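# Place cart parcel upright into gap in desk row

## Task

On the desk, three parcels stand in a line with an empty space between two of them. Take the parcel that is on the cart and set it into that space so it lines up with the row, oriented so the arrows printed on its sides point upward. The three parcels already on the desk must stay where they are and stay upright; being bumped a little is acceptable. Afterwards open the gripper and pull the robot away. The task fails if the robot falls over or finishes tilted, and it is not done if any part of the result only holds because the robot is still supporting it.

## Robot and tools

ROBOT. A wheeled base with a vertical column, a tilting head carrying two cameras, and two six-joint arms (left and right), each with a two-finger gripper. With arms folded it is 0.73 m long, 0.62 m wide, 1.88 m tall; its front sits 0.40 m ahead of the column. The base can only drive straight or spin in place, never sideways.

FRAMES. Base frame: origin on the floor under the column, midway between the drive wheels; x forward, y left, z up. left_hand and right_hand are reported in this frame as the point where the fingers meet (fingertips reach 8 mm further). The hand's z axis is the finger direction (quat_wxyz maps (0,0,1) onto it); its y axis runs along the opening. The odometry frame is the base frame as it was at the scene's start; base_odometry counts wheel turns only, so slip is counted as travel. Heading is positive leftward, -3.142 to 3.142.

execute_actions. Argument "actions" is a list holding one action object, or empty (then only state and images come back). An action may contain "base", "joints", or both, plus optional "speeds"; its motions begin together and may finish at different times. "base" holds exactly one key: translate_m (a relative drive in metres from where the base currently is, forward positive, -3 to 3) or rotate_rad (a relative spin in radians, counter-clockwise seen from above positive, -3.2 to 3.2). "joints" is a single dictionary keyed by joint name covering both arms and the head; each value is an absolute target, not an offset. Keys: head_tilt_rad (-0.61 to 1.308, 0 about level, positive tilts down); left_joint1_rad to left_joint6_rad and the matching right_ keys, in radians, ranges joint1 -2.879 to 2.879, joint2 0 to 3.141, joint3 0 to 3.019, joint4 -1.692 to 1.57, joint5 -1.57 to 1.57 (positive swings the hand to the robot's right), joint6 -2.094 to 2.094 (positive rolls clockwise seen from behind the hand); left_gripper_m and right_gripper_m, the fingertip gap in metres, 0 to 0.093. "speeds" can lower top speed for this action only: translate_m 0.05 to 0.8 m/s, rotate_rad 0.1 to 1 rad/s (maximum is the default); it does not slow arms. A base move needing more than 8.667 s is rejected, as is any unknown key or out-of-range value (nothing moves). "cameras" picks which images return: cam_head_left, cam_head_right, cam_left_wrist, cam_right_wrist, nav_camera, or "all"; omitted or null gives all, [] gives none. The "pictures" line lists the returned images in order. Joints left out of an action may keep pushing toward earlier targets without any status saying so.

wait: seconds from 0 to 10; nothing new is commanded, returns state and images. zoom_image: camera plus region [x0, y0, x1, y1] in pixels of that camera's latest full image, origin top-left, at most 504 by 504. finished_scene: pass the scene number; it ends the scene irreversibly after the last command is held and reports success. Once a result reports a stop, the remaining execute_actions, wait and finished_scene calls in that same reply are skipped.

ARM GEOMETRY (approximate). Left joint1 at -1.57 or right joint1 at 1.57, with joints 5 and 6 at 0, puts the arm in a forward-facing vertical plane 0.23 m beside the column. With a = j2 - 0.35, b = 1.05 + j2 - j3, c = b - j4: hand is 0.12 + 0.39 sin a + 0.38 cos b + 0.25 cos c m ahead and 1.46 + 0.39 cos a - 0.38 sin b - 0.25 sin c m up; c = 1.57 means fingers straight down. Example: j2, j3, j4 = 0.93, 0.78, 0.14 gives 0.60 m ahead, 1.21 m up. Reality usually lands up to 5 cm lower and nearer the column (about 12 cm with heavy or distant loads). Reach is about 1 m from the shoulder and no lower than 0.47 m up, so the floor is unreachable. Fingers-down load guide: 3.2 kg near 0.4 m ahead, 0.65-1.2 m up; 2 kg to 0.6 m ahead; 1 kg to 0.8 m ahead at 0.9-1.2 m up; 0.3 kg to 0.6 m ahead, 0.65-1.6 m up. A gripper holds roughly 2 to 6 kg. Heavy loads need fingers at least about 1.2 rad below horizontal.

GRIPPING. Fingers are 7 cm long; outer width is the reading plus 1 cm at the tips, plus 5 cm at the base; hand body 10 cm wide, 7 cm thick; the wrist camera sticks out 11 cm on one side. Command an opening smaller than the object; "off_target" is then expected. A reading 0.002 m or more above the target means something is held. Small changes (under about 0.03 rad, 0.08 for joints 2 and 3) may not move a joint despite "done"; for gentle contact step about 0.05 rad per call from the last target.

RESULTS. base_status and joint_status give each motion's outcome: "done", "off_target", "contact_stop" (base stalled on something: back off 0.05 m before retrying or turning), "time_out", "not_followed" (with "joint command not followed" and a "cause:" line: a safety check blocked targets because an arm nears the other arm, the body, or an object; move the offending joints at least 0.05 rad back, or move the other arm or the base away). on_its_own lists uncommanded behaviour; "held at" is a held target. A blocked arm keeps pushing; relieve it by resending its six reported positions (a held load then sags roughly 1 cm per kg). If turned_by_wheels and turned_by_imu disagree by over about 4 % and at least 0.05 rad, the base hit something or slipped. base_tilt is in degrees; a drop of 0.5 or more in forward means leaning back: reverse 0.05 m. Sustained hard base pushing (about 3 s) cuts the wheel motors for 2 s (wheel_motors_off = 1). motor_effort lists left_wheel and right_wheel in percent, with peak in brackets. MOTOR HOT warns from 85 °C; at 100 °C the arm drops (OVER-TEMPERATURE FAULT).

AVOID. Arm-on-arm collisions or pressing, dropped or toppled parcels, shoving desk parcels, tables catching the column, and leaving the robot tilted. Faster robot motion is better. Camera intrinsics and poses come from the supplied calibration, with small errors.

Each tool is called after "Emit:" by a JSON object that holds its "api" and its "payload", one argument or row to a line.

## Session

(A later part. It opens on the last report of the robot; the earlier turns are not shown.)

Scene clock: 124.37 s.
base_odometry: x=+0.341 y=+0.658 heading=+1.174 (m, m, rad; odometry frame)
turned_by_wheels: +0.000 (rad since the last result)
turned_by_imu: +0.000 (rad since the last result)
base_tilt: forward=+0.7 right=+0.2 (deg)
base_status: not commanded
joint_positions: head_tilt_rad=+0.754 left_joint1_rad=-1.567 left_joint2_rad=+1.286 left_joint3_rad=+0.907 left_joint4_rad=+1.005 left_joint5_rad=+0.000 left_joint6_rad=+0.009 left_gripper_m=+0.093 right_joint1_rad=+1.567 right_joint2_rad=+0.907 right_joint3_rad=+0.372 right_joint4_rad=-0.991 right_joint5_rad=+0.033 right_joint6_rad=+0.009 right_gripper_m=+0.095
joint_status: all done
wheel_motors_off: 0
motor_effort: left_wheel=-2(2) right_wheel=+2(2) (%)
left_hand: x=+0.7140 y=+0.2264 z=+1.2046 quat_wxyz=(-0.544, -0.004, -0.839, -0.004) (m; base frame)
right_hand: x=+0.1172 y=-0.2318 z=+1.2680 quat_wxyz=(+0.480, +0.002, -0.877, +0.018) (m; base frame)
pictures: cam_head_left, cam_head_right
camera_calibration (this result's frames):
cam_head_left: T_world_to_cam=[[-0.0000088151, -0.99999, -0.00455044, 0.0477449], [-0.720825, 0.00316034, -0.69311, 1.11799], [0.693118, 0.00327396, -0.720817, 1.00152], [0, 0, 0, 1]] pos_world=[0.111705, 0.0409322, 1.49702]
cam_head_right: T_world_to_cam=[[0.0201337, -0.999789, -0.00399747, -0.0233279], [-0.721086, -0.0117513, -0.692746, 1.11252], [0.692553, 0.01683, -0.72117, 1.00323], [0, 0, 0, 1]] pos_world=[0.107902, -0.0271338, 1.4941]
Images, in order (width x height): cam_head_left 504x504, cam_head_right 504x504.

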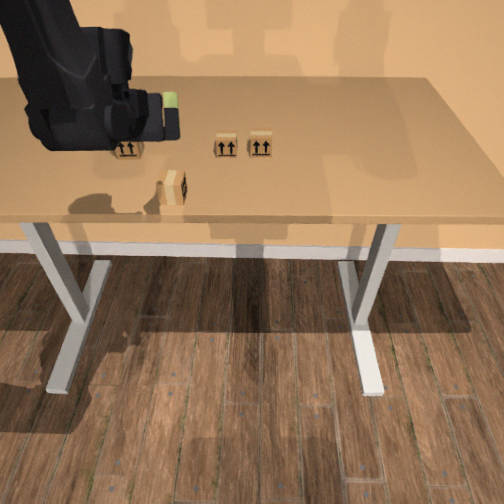

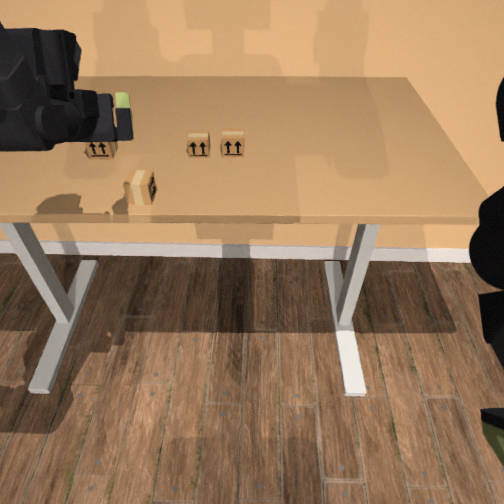

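Emit:
{"api": "execute_actions", "payload": {
  "actions": [
    {"joints":{"left_joint2_rad":1.34,"left_joint3_rad":1.23,"left_joint4_rad":-0.54,"left_joint6_rad":0}}
  ],
  "cameras": []
}}

Emit:
{"api": "execute_actions", "payload": {
  "actions": [
    {"base":{"translate_m":0.26},"joints":{"head_tilt_rad":0.95}}
  ],
  "cameras": ["cam_head_left","cam_left_wrist"]
}}

Scene clock: 136.57 s.
base_odometry: x=+0.341 y=+0.658 heading=+1.174 (m, m, rad; odometry frame)
turned_by_wheels: +0.000 (rad since the last result)
turned_by_imu: +0.000 (rad since the last result)
base_tilt: forward=+0.7 right=+0.1 (deg)
base_status: not commanded
joint_positions: head_tilt_rad=+0.754 left_joint1_rad=-1.567 left_joint2_rad=+1.331 left_joint3_rad=+1.229 left_joint4_rad=-0.537 left_joint5_rad=+0.000 left_joint6_rad=+0.009 left_gripper_m=+0.093 right_joint1_rad=+1.567 right_joint2_rad=+0.907 right_joint3_rad=+0.372 right_joint4_rad=-0.991 right_joint5_rad=+0.033 right_joint6_rad=+0.009 right_gripper_m=+0.095
joint_status: all done
wheel_motors_off: 0
motor_effort: left_wheel=-2(2) right_wheel=+2(3) (%)
left_hand: x=+0.5727 y=+0.2265 z=+1.0761 quat_wxyz=(+0.057, -0.003, -0.998, -0.001) (m; base frame)
right_hand: x=+0.1172 y=-0.2318 z=+1.2680 quat_wxyz=(+0.480, +0.002, -0.877, +0.018) (m; base frame)
pictures: none
No camera images: the call's "cameras" was empty. Leave "cameras" out to get every camera's image.

Scene clock: 138.43 s.
base_odometry: x=+0.442 y=+0.898 heading=+1.174 (m, m, rad; odometry frame)
turned_by_wheels: +0.000 (rad since the last result)
turned_by_imu: +0.000 (rad since the last result)
base_tilt: forward=+0.4 right=+0.2 (deg)
base_status: done
joint_positions: head_tilt_rad=+0.951 left_joint1_rad=-1.567 left_joint2_rad=+1.333 left_joint3_rad=+1.229 left_joint4_rad=-0.537 left_joint5_rad=+0.000 left_joint6_rad=+0.009 left_gripper_m=+0.093 right_joint1_rad=+1.567 right_joint2_rad=+0.907 right_joint3_rad=+0.376 right_joint4_rad=-0.991 right_joint5_rad=+0.033 right_joint6_rad=+0.009 right_gripper_m=+0.095
joint_status: all done
wheel_motors_off: 0
motor_effort: left_wheel=+0(44) right_wheel=-1(48) (%)
left_hand: x=+0.5720 y=+0.2265 z=+1.0754 quat_wxyz=(+0.058, -0.003, -0.998, -0.001) (m; base frame)
right_hand: x=+0.1191 y=-0.2318 z=+1.2672 quat_wxyz=(+0.479, +0.002, -0.878, +0.018) (m; base frame)
pictures: cam_head_left, cam_left_wrist
camera_calibration (this result's frames):
cam_head_left: T_world_to_cam=[[-0.000901735, -0.99999, -0.0044602, 0.0476505], [-0.842838, 0.00316034, -0.538157, 0.885467], [0.538166, 0.00327396, -0.842833, 1.19717], [0, 0, 0, 1]] pos_world=[0.102071, 0.0409322, 1.48575]
cam_left_wrist: T_world_to_cam=[[-0.00333505, -0.999911, 0.0129285, 0.213059], [-0.72788, 0.0112924, 0.685612, -0.322221], [-0.685697, -0.00712381, -0.727853, 1.30016], [0, 0, 0, 1]] pos_world=[0.657686, 0.225941, 1.16449]
Images, in order (width x height): cam_head_left 504x504, cam_left_wrist 504x504.

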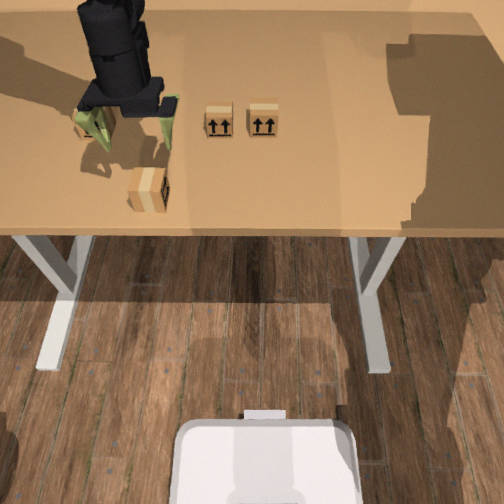

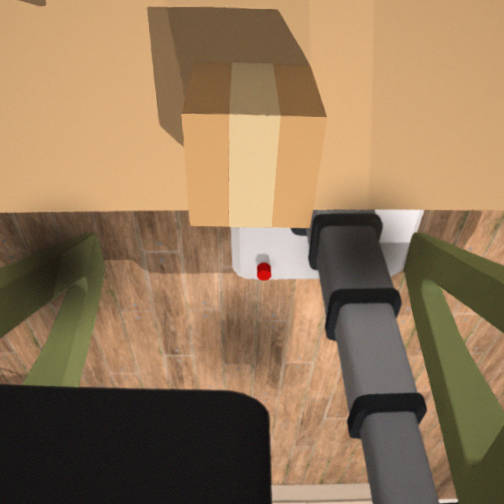

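Emit:
{"api": "execute_actions", "payload": {
  "actions": [
    {"joints":{"left_joint2_rad":1.565,"left_joint3_rad":1.36,"left_joint4_rad":-0.43}}
  ],
  "cameras": ["cam_left_wrist"]
}}

Emit:
{"api": "execute_actions", "payload": {
  "actions": [
    {"joints":{"left_gripper_m":0.04}}
  ],
  "cameras": ["cam_head_left","cam_left_wrist"]
}}

Scene clock: 148.27 s.
base_odometry: x=+0.442 y=+0.898 heading=+1.174 (m, m, rad; odometry frame)
turned_by_wheels: +0.000 (rad since the last result)
turned_by_imu: +0.000 (rad since the last result)
base_tilt: forward=+0.5 right=+0.2 (deg)
base_status: not commanded
joint_positions: head_tilt_rad=+0.951 left_joint1_rad=-1.567 left_joint2_rad=+1.579 left_joint3_rad=+1.353 left_joint4_rad=-0.429 left_joint5_rad=+0.000 left_joint6_rad=+0.009 left_gripper_m=+0.093 right_joint1_rad=+1.567 right_joint2_rad=+0.907 right_joint3_rad=+0.376 right_joint4_rad=-0.991 right_joint5_rad=+0.033 right_joint6_rad=+0.009 right_gripper_m=+0.095
joint_status: all done
wheel_motors_off: 0
motor_effort: left_wheel=+0(0) right_wheel=-1(1) (%)
left_hand: x=+0.5668 y=+0.2268 z=+0.9748 quat_wxyz=(+0.065, -0.003, -0.998, -0.001) (m; base frame)
right_hand: x=+0.1191 y=-0.2318 z=+1.2672 quat_wxyz=(+0.479, +0.002, -0.878, +0.018) (m; base frame)
pictures: cam_left_wrist
camera_calibration (this result's frames):
cam_left_wrist: T_world_to_cam=[[-0.00311076, -0.999911, 0.0129978, 0.214433], [-0.718131, 0.011279, 0.695817, -0.272546], [-0.695901, -0.00716961, -0.718102, 1.21966], [0, 0, 0, 1]] pos_world=[0.653709, 0.226232, 1.0627]
Images, in order (width x height): cam_left_wrist 504x504.

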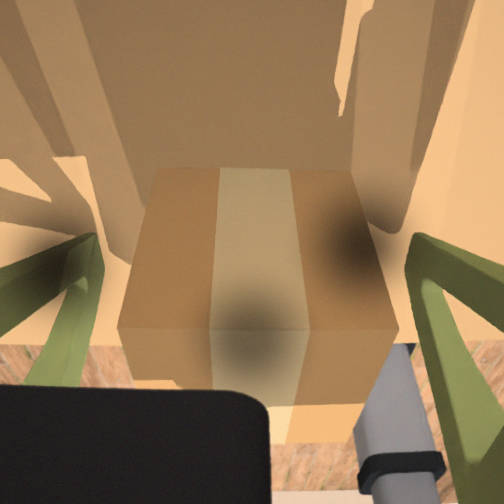

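Scene clock: 148.87 s.
base_odometry: x=+0.442 y=+0.898 heading=+1.174 (m, m, rad; odometry frame)
turned_by_wheels: +0.000 (rad since the last result)
turned_by_imu: +0.000 (rad since the last result)
base_tilt: forward=+0.5 right=+0.1 (deg)
base_status: not commanded
joint_positions: head_tilt_rad=+0.951 left_joint1_rad=-1.567 left_joint2_rad=+1.579 left_joint3_rad=+1.353 left_joint4_rad=-0.429 left_joint5_rad=+0.000 left_joint6_rad=+0.008 left_gripper_m=+0.054 right_joint1_rad=+1.567 right_joint2_rad=+0.907 right_joint3_rad=+0.376 right_joint4_rad=-0.991 right_joint5_rad=+0.033 right_joint6_rad=+0.009 right_gripper_m=+0.095
joint_status: left_gripper_m off_target (ended at +0.054, target +0.040)
wheel_motors_off: 0
motor_effort: left_wheel=+0(0) right_wheel=-1(1) (%)
left_hand: x=+0.5668 y=+0.2268 z=+0.9748 quat_wxyz=(+0.065, -0.003, -0.998, -0.001) (m; base frame)
right_hand: x=+0.1191 y=-0.2318 z=+1.2672 quat_wxyz=(+0.479, +0.002, -0.878, +0.018) (m; base frame)
pictures: cam_head_left, cam_left_wrist
camera_calibration (this result's frames):
cam_head_left: T_world_to_cam=[[-0.000901734, -0.99999, -0.0044602, 0.0476505], [-0.842838, 0.00316034, -0.538157, 0.885467], [0.538166, 0.00327396, -0.842833, 1.19717], [0, 0, 0, 1]] pos_world=[0.102071, 0.0409322, 1.48575]
cam_left_wrist: T_world_to_cam=[[-0.00273259, -0.999912, 0.012948, 0.214267], [-0.718136, 0.0109728, 0.695816, -0.272473], [-0.695897, -0.00739706, -0.718103, 1.21971], [0, 0, 0, 1]] pos_world=[0.653709, 0.226261, 1.0627]
Images, in order (width x height): cam_head_left 504x504, cam_left_wrist 504x504.

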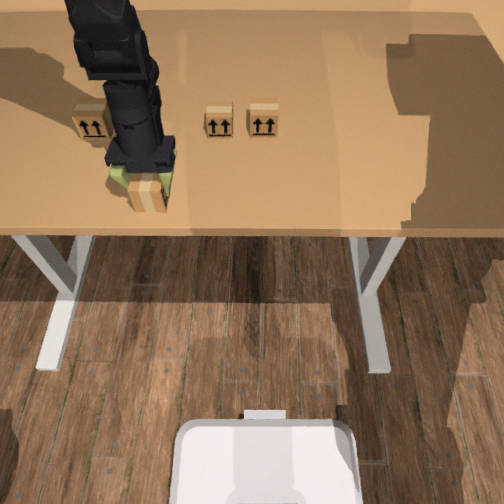

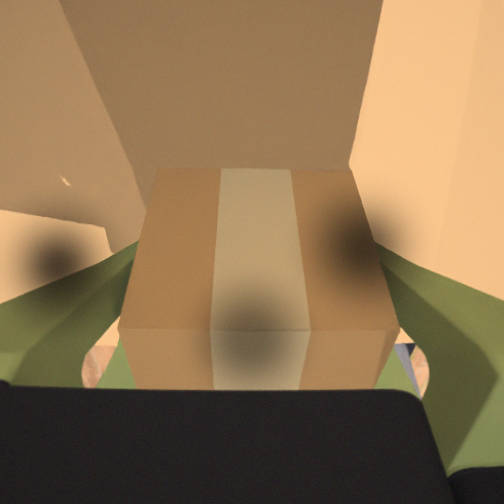

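Emit:
{"api": "execute_actions", "payload": {
  "actions": [
    {"joints":{"left_joint2_rad":1.2,"left_joint3_rad":1.05,"left_joint4_rad":-0.43}}
  ],
  "cameras": []
}}

Emit:
{"api": "execute_actions", "payload": {
  "actions": [
    {"base":{"translate_m":-0.02},"joints":{"left_joint2_rad":1.3,"left_joint3_rad":0.9,"left_joint4_rad":1.38,"head_tilt_rad":0.75}}
  ],
  "cameras": []
}}

Emit:
{"api": "execute_actions", "payload": {
  "actions": [
    {"joints":{"left_joint2_rad":1.9,"left_joint3_rad":1.43}}
  ],
  "cameras": ["cam_head_left","cam_left_wrist"]
}}

Emit:
{"api": "execute_actions", "payload": {
  "actions": [
    {"joints":{"left_joint2_rad":1.97,"left_joint3_rad":1.50}}
  ],
  "cameras": ["cam_head_left","cam_head_right","cam_left_wrist"]
}}

Scene clock: 167.13 s.
base_odometry: x=+0.442 y=+0.898 heading=+1.174 (m, m, rad; odometry frame)
turned_by_wheels: +0.000 (rad since the last result)
turned_by_imu: +0.000 (rad since the last result)
base_tilt: forward=+0.5 right=+0.4 (deg)
base_status: not commanded
joint_positions: head_tilt_rad=+0.951 left_joint1_rad=-1.567 left_joint2_rad=+1.191 left_joint3_rad=+1.056 left_joint4_rad=-0.429 left_joint5_rad=+0.000 left_joint6_rad=+0.008 left_gripper_m=+0.054 right_joint1_rad=+1.567 right_joint2_rad=+0.907 right_joint3_rad=+0.376 right_joint4_rad=-0.991 right_joint5_rad=+0.033 right_joint6_rad=+0.009 right_gripper_m=+0.095
joint_status: all done
wheel_motors_off: 0
motor_effort: left_wheel=+0(0) right_wheel=-1(1) (%)
left_hand: x=+0.5464 y=+0.2264 z=+1.1126 quat_wxyz=(+0.020, -0.003, -1.000, -0.002) (m; base frame)
right_hand: x=+0.1191 y=-0.2318 z=+1.2672 quat_wxyz=(+0.479, +0.002, -0.878, +0.018) (m; base frame)
pictures: none
No camera images: the call's "cameras" was empty. Leave "cameras" out to get every camera's image.

Scene clock: 168.97 s.
base_odometry: x=+0.434 y=+0.879 heading=+1.174 (m, m, rad; odometry frame)
turned_by_wheels: +0.000 (rad since the last result)
turned_by_imu: +0.000 (rad since the last result)
base_tilt: forward=+0.6 right=+0.2 (deg)
base_status: done
joint_positions: head_tilt_rad=+0.766 left_joint1_rad=-1.567 left_joint2_rad=+1.315 left_joint3_rad=+0.888 left_joint4_rad=+1.364 left_joint5_rad=+0.000 left_joint6_rad=+0.008 left_gripper_m=+0.054 right_joint1_rad=+1.567 right_joint2_rad=+0.907 right_joint3_rad=+0.373 right_joint4_rad=-0.991 right_joint5_rad=+0.033 right_joint6_rad=+0.009 right_gripper_m=+0.095
joint_status: all done
wheel_motors_off: 0
motor_effort: left_wheel=+0(30) right_wheel=+0(42) (%)
left_hand: x=+0.7227 y=+0.2262 z=+1.2670 quat_wxyz=(-0.667, -0.003, -0.745, -0.005) (m; base frame)
right_hand: x=+0.1178 y=-0.2318 z=+1.2678 quat_wxyz=(+0.480, +0.002, -0.877, +0.018) (m; base frame)
pictures: none
No camera images: the call's "cameras" was empty. Leave "cameras" out to get every camera's image.

Scene clock: 170.53 s.
base_odometry: x=+0.434 y=+0.879 heading=+1.174 (m, m, rad; odometry frame)
turned_by_wheels: +0.000 (rad since the last result)
turned_by_imu: +0.000 (rad since the last result)
base_tilt: forward=+0.6 right=+0.2 (deg)
base_status: not commanded
joint_positions: head_tilt_rad=+0.766 left_joint1_rad=-1.567 left_joint2_rad=+1.913 left_joint3_rad=+1.415 left_joint4_rad=+1.368 left_joint5_rad=+0.000 left_joint6_rad=+0.008 left_gripper_m=+0.054 right_joint1_rad=+1.567 right_joint2_rad=+0.907 right_joint3_rad=+0.373 right_joint4_rad=-0.991 right_joint5_rad=+0.033 right_joint6_rad=+0.009 right_gripper_m=+0.095
joint_status: all done
wheel_motors_off: 0
motor_effort: left_wheel=+0(1) right_wheel=+0(0) (%)
left_hand: x=+0.7604 y=+0.2270 z=+1.0322 quat_wxyz=(-0.642, -0.003, -0.767, -0.004) (m; base frame)
right_hand: x=+0.1178 y=-0.2318 z=+1.2678 quat_wxyz=(+0.480, +0.002, -0.877, +0.018) (m; base frame)
pictures: cam_head_left, cam_left_wrist
camera_calibration (this result's frames):
cam_head_left: T_world_to_cam=[[-0.0000661301, -0.99999, -0.00454996, 0.047747], [-0.729498, 0.00316034, -0.683976, 1.10436], [0.683983, 0.00327396, -0.72949, 1.01534], [0, 0, 0, 1]] pos_world=[0.111159, 0.0409322, 1.49625]
cam_left_wrist: T_world_to_cam=[[-0.0143734, -0.999875, -0.00660843, 0.243243], [-0.728378, 0.014998, -0.685012, 1.25887], [0.685025, -0.00503251, -0.728502, 0.355791], [0, 0, 0, 1]] pos_world=[0.676706, 0.226122, 1.12315]
Images, in order (width x height): cam_head_left 504x504, cam_left_wrist 504x504.

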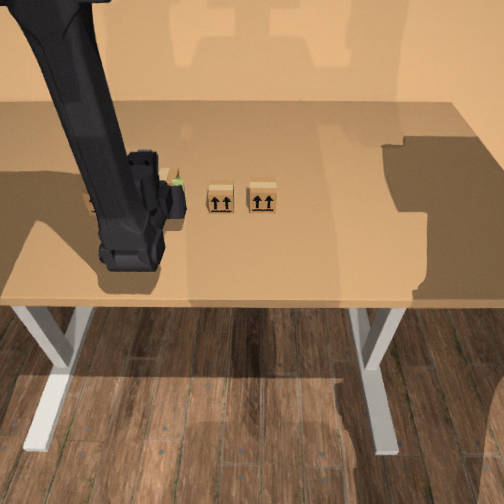

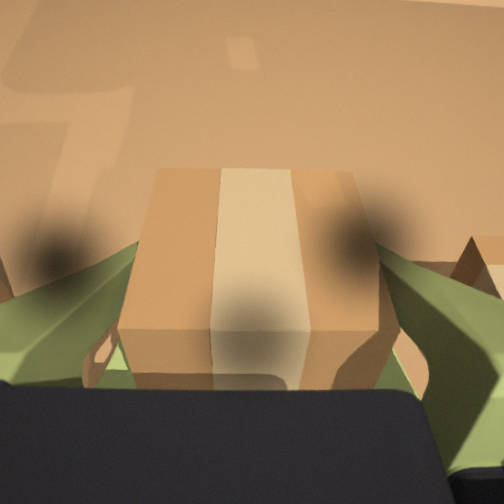

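Scene clock: 171.27 s.
base_odometry: x=+0.434 y=+0.879 heading=+1.174 (m, m, rad; odometry frame)
turned_by_wheels: +0.000 (rad since the last result)
turned_by_imu: +0.000 (rad since the last result)
base_tilt: forward=+0.6 right=+0.2 (deg)
base_status: not commanded
joint_positions: head_tilt_rad=+0.766 left_joint1_rad=-1.567 left_joint2_rad=+1.964 left_joint3_rad=+1.492 left_joint4_rad=+1.368 left_joint5_rad=+0.000 left_joint6_rad=+0.008 left_gripper_m=+0.054 right_joint1_rad=+1.567 right_joint2_rad=+0.907 right_joint3_rad=+0.373 right_joint4_rad=-0.991 right_joint5_rad=+0.033 right_joint6_rad=+0.009 right_gripper_m=+0.095
joint_status: all done
wheel_motors_off: 0
motor_effort: left_wheel=+0(0) right_wheel=+0(1) (%)
left_hand: x=+0.7713 y=+0.2270 z=+1.0198 quat_wxyz=(-0.652, -0.003, -0.758, -0.004) (m; base frame)
right_hand: x=+0.1178 y=-0.2318 z=+1.2678 quat_wxyz=(+0.480, +0.002, -0.877, +0.018) (m; base frame)
pictures: cam_head_left, cam_head_right, cam_left_wrist
camera_calibration (this result's frames):
cam_head_left: T_world_to_cam=[[-0.00006613, -0.99999, -0.00454996, 0.047747], [-0.729498, 0.00316034, -0.683976, 1.10436], [0.683983, 0.00327396, -0.72949, 1.01534], [0, 0, 0, 1]] pos_world=[0.111159, 0.0409322, 1.49625]
cam_head_right: T_world_to_cam=[[0.0200817, -0.999789, -0.00425074, -0.0229353], [-0.729754, -0.0117513, -0.683609, 1.09888], [0.683415, 0.01683, -0.729836, 1.01703], [0, 0, 0, 1]] pos_world=[0.107319, -0.0271338, 1.49338]
cam_left_wrist: T_world_to_cam=[[-0.0142694, -0.999873, -0.00703601, 0.243727], [-0.709827, 0.0150856, -0.704215, 1.26347], [0.704232, -0.00505435, -0.709952, 0.305531], [0, 0, 0, 1]] pos_world=[0.685158, 0.22618, 1.10838]
Images, in order (width x height): cam_head_left 504x504, cam_head_right 504x504, cam_left_wrist 504x504.

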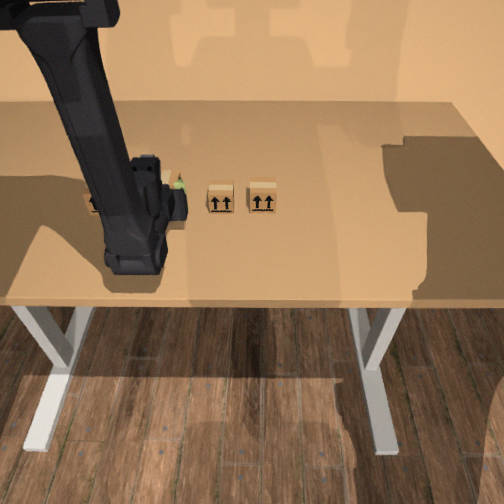

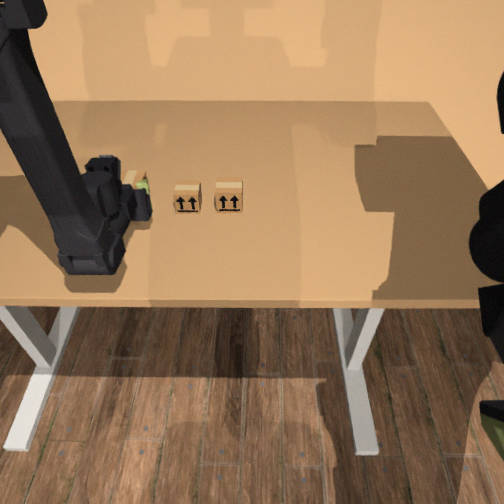

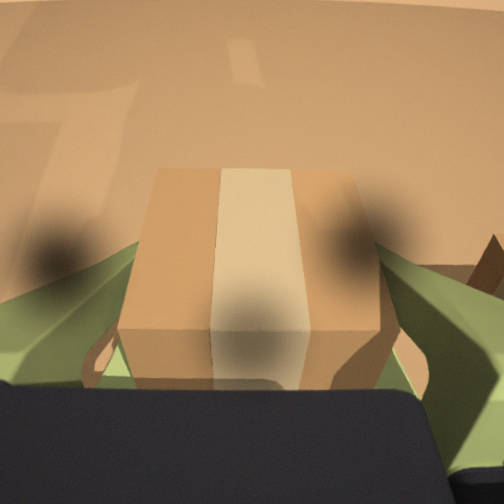

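Emit:
{"api": "execute_actions", "payload": {
  "actions": [
    {"joints":{"left_joint2_rad":2.01,"left_joint3_rad":1.52}}
  ],
  "cameras": ["cam_left_wrist"]
}}

Emit:
{"api": "execute_actions", "payload": {
  "actions": [
    {"joints":{"left_joint2_rad":2.05,"left_joint3_rad":1.55}}
  ],
  "cameras": ["cam_head_left","cam_left_wrist"]
}}

Scene clock: 177.33 s.
base_odometry: x=+0.434 y=+0.879 heading=+1.174 (m, m, rad; odometry frame)
turned_by_wheels: +0.000 (rad since the last result)
turned_by_imu: +0.000 (rad since the last result)
base_tilt: forward=+0.8 right=+0.2 (deg)
base_status: not commanded
joint_positions: head_tilt_rad=+0.766 left_joint1_rad=-1.567 left_joint2_rad=+2.009 left_joint3_rad=+1.510 left_joint4_rad=+1.368 left_joint5_rad=+0.000 left_joint6_rad=+0.008 left_gripper_m=+0.054 right_joint1_rad=+1.567 right_joint2_rad=+0.907 right_joint3_rad=+0.373 right_joint4_rad=-0.991 right_joint5_rad=+0.033 right_joint6_rad=+0.009 right_gripper_m=+0.095
joint_status: all done
wheel_motors_off: 0
motor_effort: left_wheel=+0(1) right_wheel=-1(0) (%)
left_hand: x=+0.7583 y=+0.2271 z=+0.9952 quat_wxyz=(-0.641, -0.003, -0.767, -0.004) (m; base frame)
right_hand: x=+0.1178 y=-0.2318 z=+1.2678 quat_wxyz=(+0.480, +0.002, -0.877, +0.018) (m; base frame)
pictures: cam_left_wrist
camera_calibration (this result's frames):
cam_left_wrist: T_world_to_cam=[[-0.0143776, -0.999875, -0.00659004, 0.243057], [-0.729161, 0.0149942, -0.684178, 1.2317], [0.684191, -0.00503163, -0.729285, 0.331645], [0, 0, 0, 1]] pos_world=[0.67469, 0.226227, 1.08616]
Images, in order (width x height): cam_left_wrist 504x504.

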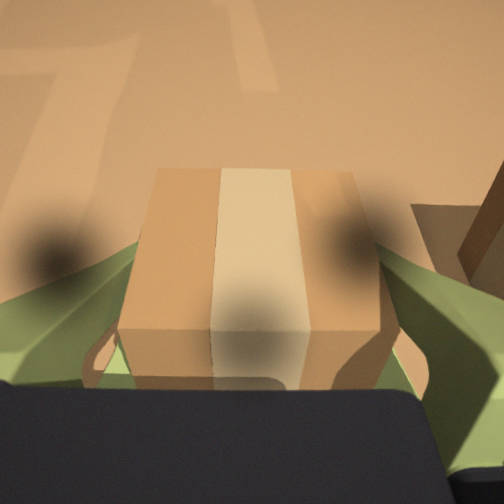

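Scene clock: 177.83 s.
base_odometry: x=+0.434 y=+0.879 heading=+1.174 (m, m, rad; odometry frame)
turned_by_wheels: +0.000 (rad since the last result)
turned_by_imu: +0.000 (rad since the last result)
base_tilt: forward=+0.3 right=+0.2 (deg)
base_status: not commanded
joint_positions: head_tilt_rad=+0.766 left_joint1_rad=-1.567 left_joint2_rad=+2.028 left_joint3_rad=+1.540 left_joint4_rad=+1.375 left_joint5_rad=+0.000 left_joint6_rad=+0.005 left_gripper_m=+0.054 right_joint1_rad=+1.567 right_joint2_rad=+0.907 right_joint3_rad=+0.373 right_joint4_rad=-0.991 right_joint5_rad=+0.033 right_joint6_rad=+0.009 right_gripper_m=+0.095
joint_status: all done
wheel_motors_off: 0
motor_effort: left_wheel=+0(1) right_wheel=+0(0) (%)
left_hand: x=+0.7625 y=+0.2271 z=+0.9922 quat_wxyz=(-0.648, -0.002, -0.762, -0.003) (m; base frame)
right_hand: x=+0.1178 y=-0.2318 z=+1.2678 quat_wxyz=(+0.480, +0.002, -0.877, +0.018) (m; base frame)
pictures: cam_head_left, cam_left_wrist
camera_calibration (this result's frames):
cam_head_left: T_world_to_cam=[[-0.0000661299, -0.99999, -0.00454996, 0.047747], [-0.729498, 0.00316034, -0.683976, 1.10436], [0.683983, 0.00327396, -0.72949, 1.01534], [0, 0, 0, 1]] pos_world=[0.111159, 0.0409322, 1.49625]
cam_left_wrist: T_world_to_cam=[[-0.013822, -0.999897, -0.00385947, 0.239986], [-0.717044, 0.012602, -0.696914, 1.23671], [0.69689, -0.00686534, -0.717145, 0.305319], [0, 0, 0, 1]] pos_world=[0.677317, 0.226473, 1.08176]
Images, in order (width x height): cam_head_left 504x504, cam_left_wrist 504x504.

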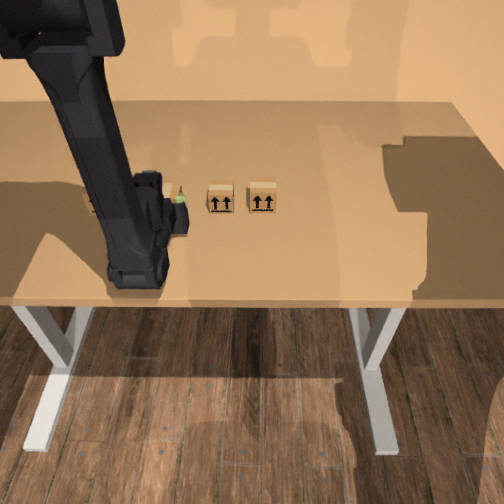

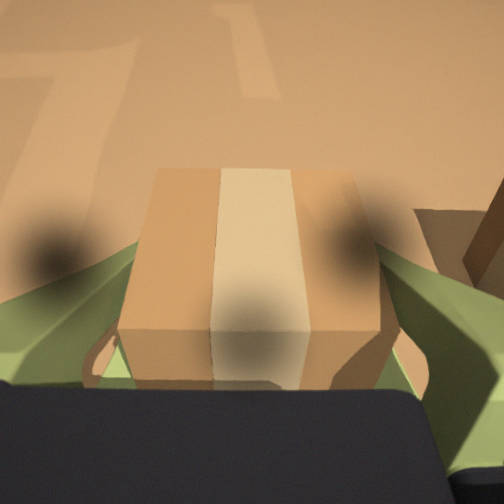

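Touching down. Release and back away.

Emit:
{"api": "execute_actions", "payload": {
  "actions": [
    {"joints":{"left_gripper_m":0.085,"left_joint2_rad":2.03}}
  ],
  "cameras": []
}}

Emit:
{"api": "execute_actions", "payload": {
  "actions": [
    {"base":{"translate_m":-0.4}}
  ],
  "cameras": ["cam_head_left","cam_head_right"]
}}

Emit:
{"api": "zoom_image", "payload": {
  "camera": "cam_head_right",
  "region": [90,80,270,170]
}}

Scene clock: 192.17 s.
base_odometry: x=+0.434 y=+0.879 heading=+1.174 (m, m, rad; odometry frame)
turned_by_wheels: +0.000 (rad since the last result)
turned_by_imu: +0.000 (rad since the last result)
base_tilt: forward=+0.6 right=+0.1 (deg)
base_status: not commanded
joint_positions: head_tilt_rad=+0.766 left_joint1_rad=-1.567 left_joint2_rad=+2.028 left_joint3_rad=+1.540 left_joint4_rad=+1.375 left_joint5_rad=+0.000 left_joint6_rad=+0.005 left_gripper_m=+0.085 right_joint1_rad=+1.567 right_joint2_rad=+0.907 right_joint3_rad=+0.373 right_joint4_rad=-0.991 right_joint5_rad=+0.033 right_joint6_rad=+0.009 right_gripper_m=+0.095
joint_status: all done
wheel_motors_off: 0
motor_effort: left_wheel=+0(0) right_wheel=+0(0) (%)
left_hand: x=+0.7625 y=+0.2271 z=+0.9922 quat_wxyz=(-0.648, -0.002, -0.762, -0.003) (m; base frame)
right_hand: x=+0.1178 y=-0.2318 z=+1.2678 quat_wxyz=(+0.480, +0.002, -0.877, +0.018) (m; base frame)
pictures: none
No camera images: the call's "cameras" was empty. Leave "cameras" out to get every camera's image.

Scene clock: 194.50 s.
base_odometry: x=+0.279 y=+0.510 heading=+1.175 (m, m, rad; odometry frame)
turned_by_wheels: +0.001 (rad since the last result)
turned_by_imu: +0.001 (rad since the last result)
base_tilt: forward=+0.5 right=+0.4 (deg)
base_status: done
joint_positions: head_tilt_rad=+0.766 left_joint1_rad=-1.569 left_joint2_rad=+2.029 left_joint3_rad=+1.543 left_joint4_rad=+1.375 left_joint5_rad=+0.000 left_joint6_rad=+0.005 left_gripper_m=+0.085 right_joint1_rad=+1.567 right_joint2_rad=+0.907 right_joint3_rad=+0.373 right_joint4_rad=-0.991 right_joint5_rad=+0.033 right_joint6_rad=+0.009 right_gripper_m=+0.095
joint_status: not commanded
wheel_motors_off: 0
motor_effort: left_wheel=+0(31) right_wheel=+0(47) (%)
left_hand: x=+0.7633 y=+0.2263 z=+0.9923 quat_wxyz=(-0.649, -0.002, -0.761, -0.003) (m; base frame)
right_hand: x=+0.1176 y=-0.2318 z=+1.2679 quat_wxyz=(+0.480, +0.002, -0.877, +0.018) (m; base frame)
pictures: cam_head_left, cam_head_right
camera_calibration (this result's frames):
cam_head_left: T_world_to_cam=[[-0.0000634597, -0.99999, -0.00455, 0.0477469], [-0.729096, 0.00316034, -0.684404, 1.105], [0.684411, 0.00327396, -0.729089, 1.0147], [0, 0, 0, 1]] pos_world=[0.111185, 0.0409322, 1.49629]
cam_head_right: T_world_to_cam=[[0.0200842, -0.999789, -0.00423896, -0.0229536], [-0.729353, -0.0117513, -0.684037, 1.09952], [0.683843, 0.01683, -0.729435, 1.01639], [0, 0, 0, 1]] pos_world=[0.107347, -0.0271338, 1.49341]
Images, in order (width x height): cam_head_left 504x504, cam_head_right 504x504.

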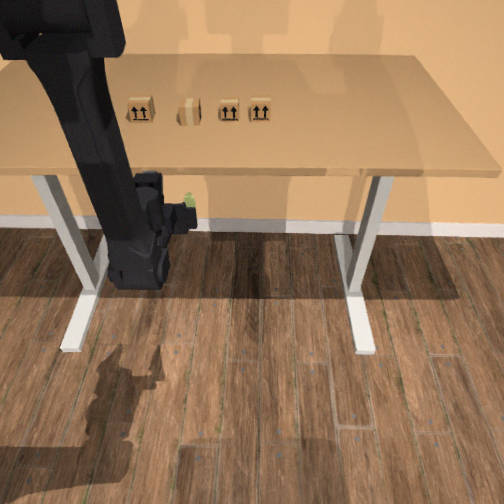

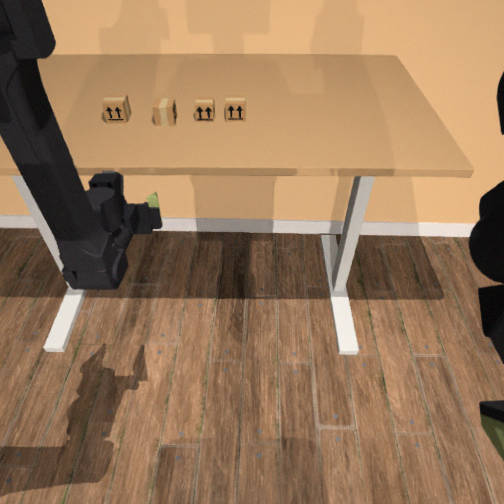

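Region (90, 80, 270, 170) of cam_head_right's 504x504 image, scaled by 2.800, with more detail than that image has.

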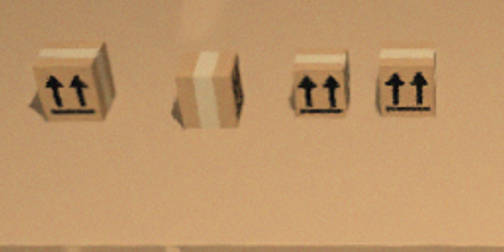

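Emit:
{"api": "execute_actions", "payload": {
  "actions": [
    {"base":{"translate_m":0.33},"joints":{"left_gripper_m":0.03}}
  ],
  "cameras": ["cam_left_wrist"]
}}

Emit:
{"api": "execute_actions", "payload": {
  "actions": [
    {"base":{"translate_m":0.04},"speeds":{"translate_m":0.06}}
  ],
  "cameras": ["cam_left_wrist"]
}}

Emit:
{"api": "execute_actions", "payload": {
  "actions": [
    {"base":{"translate_m":-0.15}}
  ],
  "cameras": ["cam_head_left","cam_left_wrist"]
}}

Emit:
{"api": "zoom_image", "payload": {
  "camera": "cam_head_left",
  "region": [110,110,290,200]
}}

Scene clock: 206.70 s.
base_odometry: x=+0.407 y=+0.815 heading=+1.174 (m, m, rad; odometry frame)
turned_by_wheels: -0.001 (rad since the last result)
turned_by_imu: -0.001 (rad since the last result)
base_tilt: forward=+0.6 right=+0.2 (deg)
base_status: done
joint_positions: head_tilt_rad=+0.765 left_joint1_rad=-1.569 left_joint2_rad=+2.029 left_joint3_rad=+1.547 left_joint4_rad=+1.375 left_joint5_rad=+0.000 left_joint6_rad=+0.005 left_gripper_m=+0.030 right_joint1_rad=+1.567 right_joint2_rad=+0.907 right_joint3_rad=+0.375 right_joint4_rad=-0.991 right_joint5_rad=+0.033 right_joint6_rad=+0.009 right_gripper_m=+0.095
joint_status: all done
wheel_motors_off: 0
motor_effort: left_wheel=+0(40) right_wheel=+0(68) (%)
left_hand: x=+0.7652 y=+0.2260 z=+0.9936 quat_wxyz=(-0.650, -0.002, -0.760, -0.003) (m; base frame)
right_hand: x=+0.1188 y=-0.2318 z=+1.2674 quat_wxyz=(+0.479, +0.002, -0.878, +0.018) (m; base frame)
pictures: cam_left_wrist
camera_calibration (this result's frames):
cam_left_wrist: T_world_to_cam=[[-0.0145785, -0.99989, -0.00263872, 0.23826], [-0.7125, 0.0122398, -0.701565, 1.24084], [0.70152, -0.00834769, -0.7126, 0.296696], [0, 0, 0, 1]] pos_world=[0.679433, 0.225523, 1.08258]
Images, in order (width x height): cam_left_wrist 504x504.

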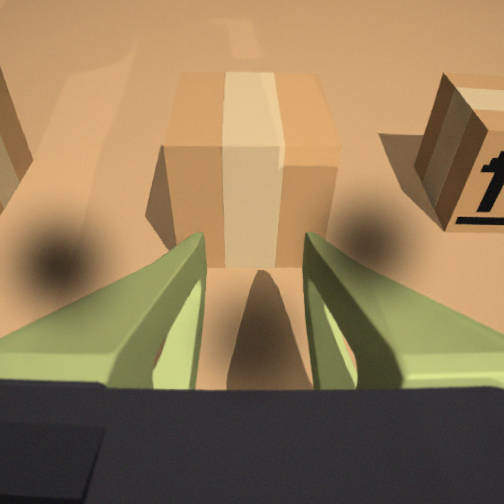

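Scene clock: 208.10 s.
base_odometry: x=+0.422 y=+0.852 heading=+1.174 (m, m, rad; odometry frame)
turned_by_wheels: +0.000 (rad since the last result)
turned_by_imu: +0.000 (rad since the last result)
base_tilt: forward=+0.7 right=+0.2 (deg)
base_status: done
joint_positions: head_tilt_rad=+0.765 left_joint1_rad=-1.569 left_joint2_rad=+2.029 left_joint3_rad=+1.547 left_joint4_rad=+1.375 left_joint5_rad=+0.000 left_joint6_rad=+0.005 left_gripper_m=+0.030 right_joint1_rad=+1.567 right_joint2_rad=+0.907 right_joint3_rad=+0.374 right_joint4_rad=-0.991 right_joint5_rad=+0.033 right_joint6_rad=+0.009 right_gripper_m=+0.095
joint_status: not commanded
wheel_motors_off: 0
motor_effort: left_wheel=-1(32) right_wheel=+0(39) (%)
left_hand: x=+0.7654 y=+0.2260 z=+0.9937 quat_wxyz=(-0.651, -0.002, -0.759, -0.003) (m; base frame)
right_hand: x=+0.1182 y=-0.2318 z=+1.2676 quat_wxyz=(+0.480, +0.002, -0.877, +0.018) (m; base frame)
pictures: cam_left_wrist
camera_calibration (this result's frames):
cam_left_wrist: T_world_to_cam=[[-0.0145781, -0.99989, -0.00264464, 0.238268], [-0.712232, 0.0122405, -0.701837, 1.24109], [0.701792, -0.00834787, -0.712333, 0.29618], [0, 0, 0, 1]] pos_world=[0.679559, 0.225523, 1.08265]
Images, in order (width x height): cam_left_wrist 504x504.

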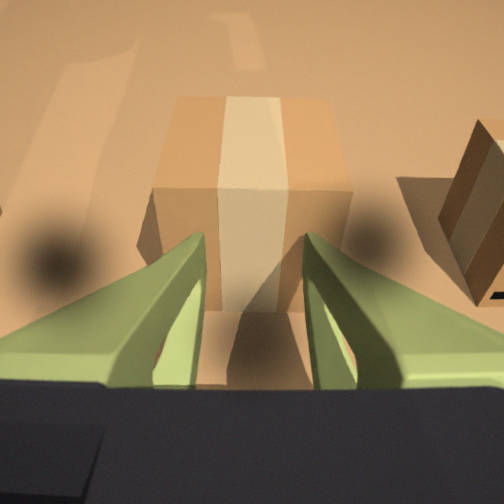

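Scene clock: 209.80 s.
base_odometry: x=+0.364 y=+0.713 heading=+1.174 (m, m, rad; odometry frame)
turned_by_wheels: +0.000 (rad since the last result)
turned_by_imu: +0.001 (rad since the last result)
base_tilt: forward=+0.7 right=+0.2 (deg)
base_status: done
joint_positions: head_tilt_rad=+0.765 left_joint1_rad=-1.569 left_joint2_rad=+2.030 left_joint3_rad=+1.546 left_joint4_rad=+1.375 left_joint5_rad=+0.000 left_joint6_rad=+0.005 left_gripper_m=+0.030 right_joint1_rad=+1.567 right_joint2_rad=+0.906 right_joint3_rad=+0.373 right_joint4_rad=-0.991 right_joint5_rad=+0.033 right_joint6_rad=+0.009 right_gripper_m=+0.095
joint_status: not commanded
wheel_motors_off: 0
motor_effort: left_wheel=-1(32) right_wheel=+0(39) (%)
left_hand: x=+0.7642 y=+0.2257 z=+0.9926 quat_wxyz=(-0.650, -0.002, -0.760, -0.003) (m; base frame)
right_hand: x=+0.1176 y=-0.2318 z=+1.2679 quat_wxyz=(+0.480, +0.002, -0.877, +0.018) (m; base frame)
pictures: cam_head_left, cam_left_wrist
camera_calibration (this result's frames):
cam_head_left: T_world_to_cam=[[-0.0000619327, -0.99999, -0.00455002, 0.0477469], [-0.728866, 0.00316034, -0.684649, 1.10536], [0.684656, 0.00327396, -0.728859, 1.01433], [0, 0, 0, 1]] pos_world=[0.1112, 0.0409322, 1.49631]
cam_left_wrist: T_world_to_cam=[[-0.0147716, -0.999888, -0.0022729, 0.237743], [-0.714102, 0.0121406, -0.699937, 1.23903], [0.699886, -0.00871607, -0.714201, 0.29959], [0, 0, 0, 1]] pos_world=[0.678626, 0.225285, 1.08175]
Images, in order (width x height): cam_head_left 504x504, cam_left_wrist 504x504.

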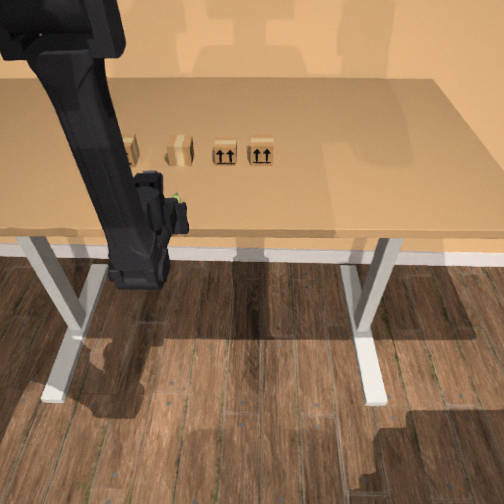

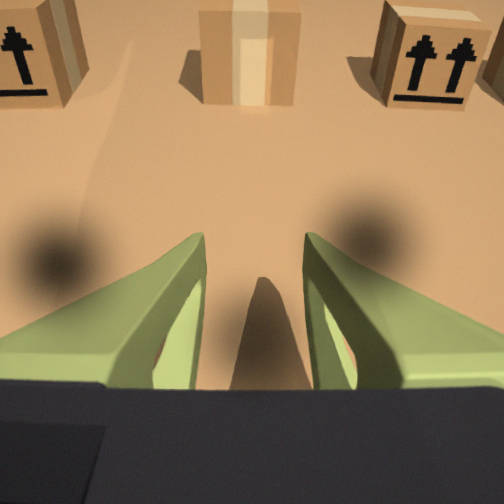

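Region (110, 110, 290, 200) of cam_head_left's 504x504 image, scaled by 2.800, with more detail than that image has.

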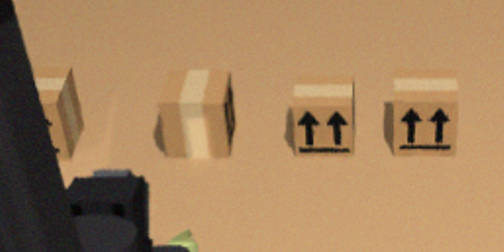

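Emit:
{"api": "execute_actions", "payload": {
  "actions": [
    {"base":{"translate_m":-0.3}}
  ],
  "cameras": []
}}

Emit:
{"api": "finished_scene", "payload": {
  "scene": 2
}}

Scene clock: 216.90 s.
base_odometry: x=+0.248 y=+0.437 heading=+1.173 (m, m, rad; odometry frame)
turned_by_wheels: -0.001 (rad since the last result)
turned_by_imu: -0.001 (rad since the last result)
base_tilt: forward=+0.7 right=+0.3 (deg)
base_status: done
joint_positions: head_tilt_rad=+0.765 left_joint1_rad=-1.569 left_joint2_rad=+2.031 left_joint3_rad=+1.546 left_joint4_rad=+1.375 left_joint5_rad=+0.000 left_joint6_rad=+0.005 left_gripper_m=+0.030 right_joint1_rad=+1.567 right_joint2_rad=+0.906 right_joint3_rad=+0.371 right_joint4_rad=-0.991 right_joint5_rad=+0.033 right_joint6_rad=+0.009 right_gripper_m=+0.095
joint_status: not commanded
wheel_motors_off: 0
motor_effort: left_wheel=-1(34) right_wheel=+1(50) (%)
left_hand: x=+0.7639 y=+0.2257 z=+0.9921 quat_wxyz=(-0.649, -0.002, -0.761, -0.003) (m; base frame)
right_hand: x=+0.1166 y=-0.2318 z=+1.2683 quat_wxyz=(+0.481, +0.002, -0.877, +0.018) (m; base frame)
pictures: none
No camera images: the call's "cameras" was empty. Leave "cameras" out to get every camera's image.

The scene is finished: the task was done.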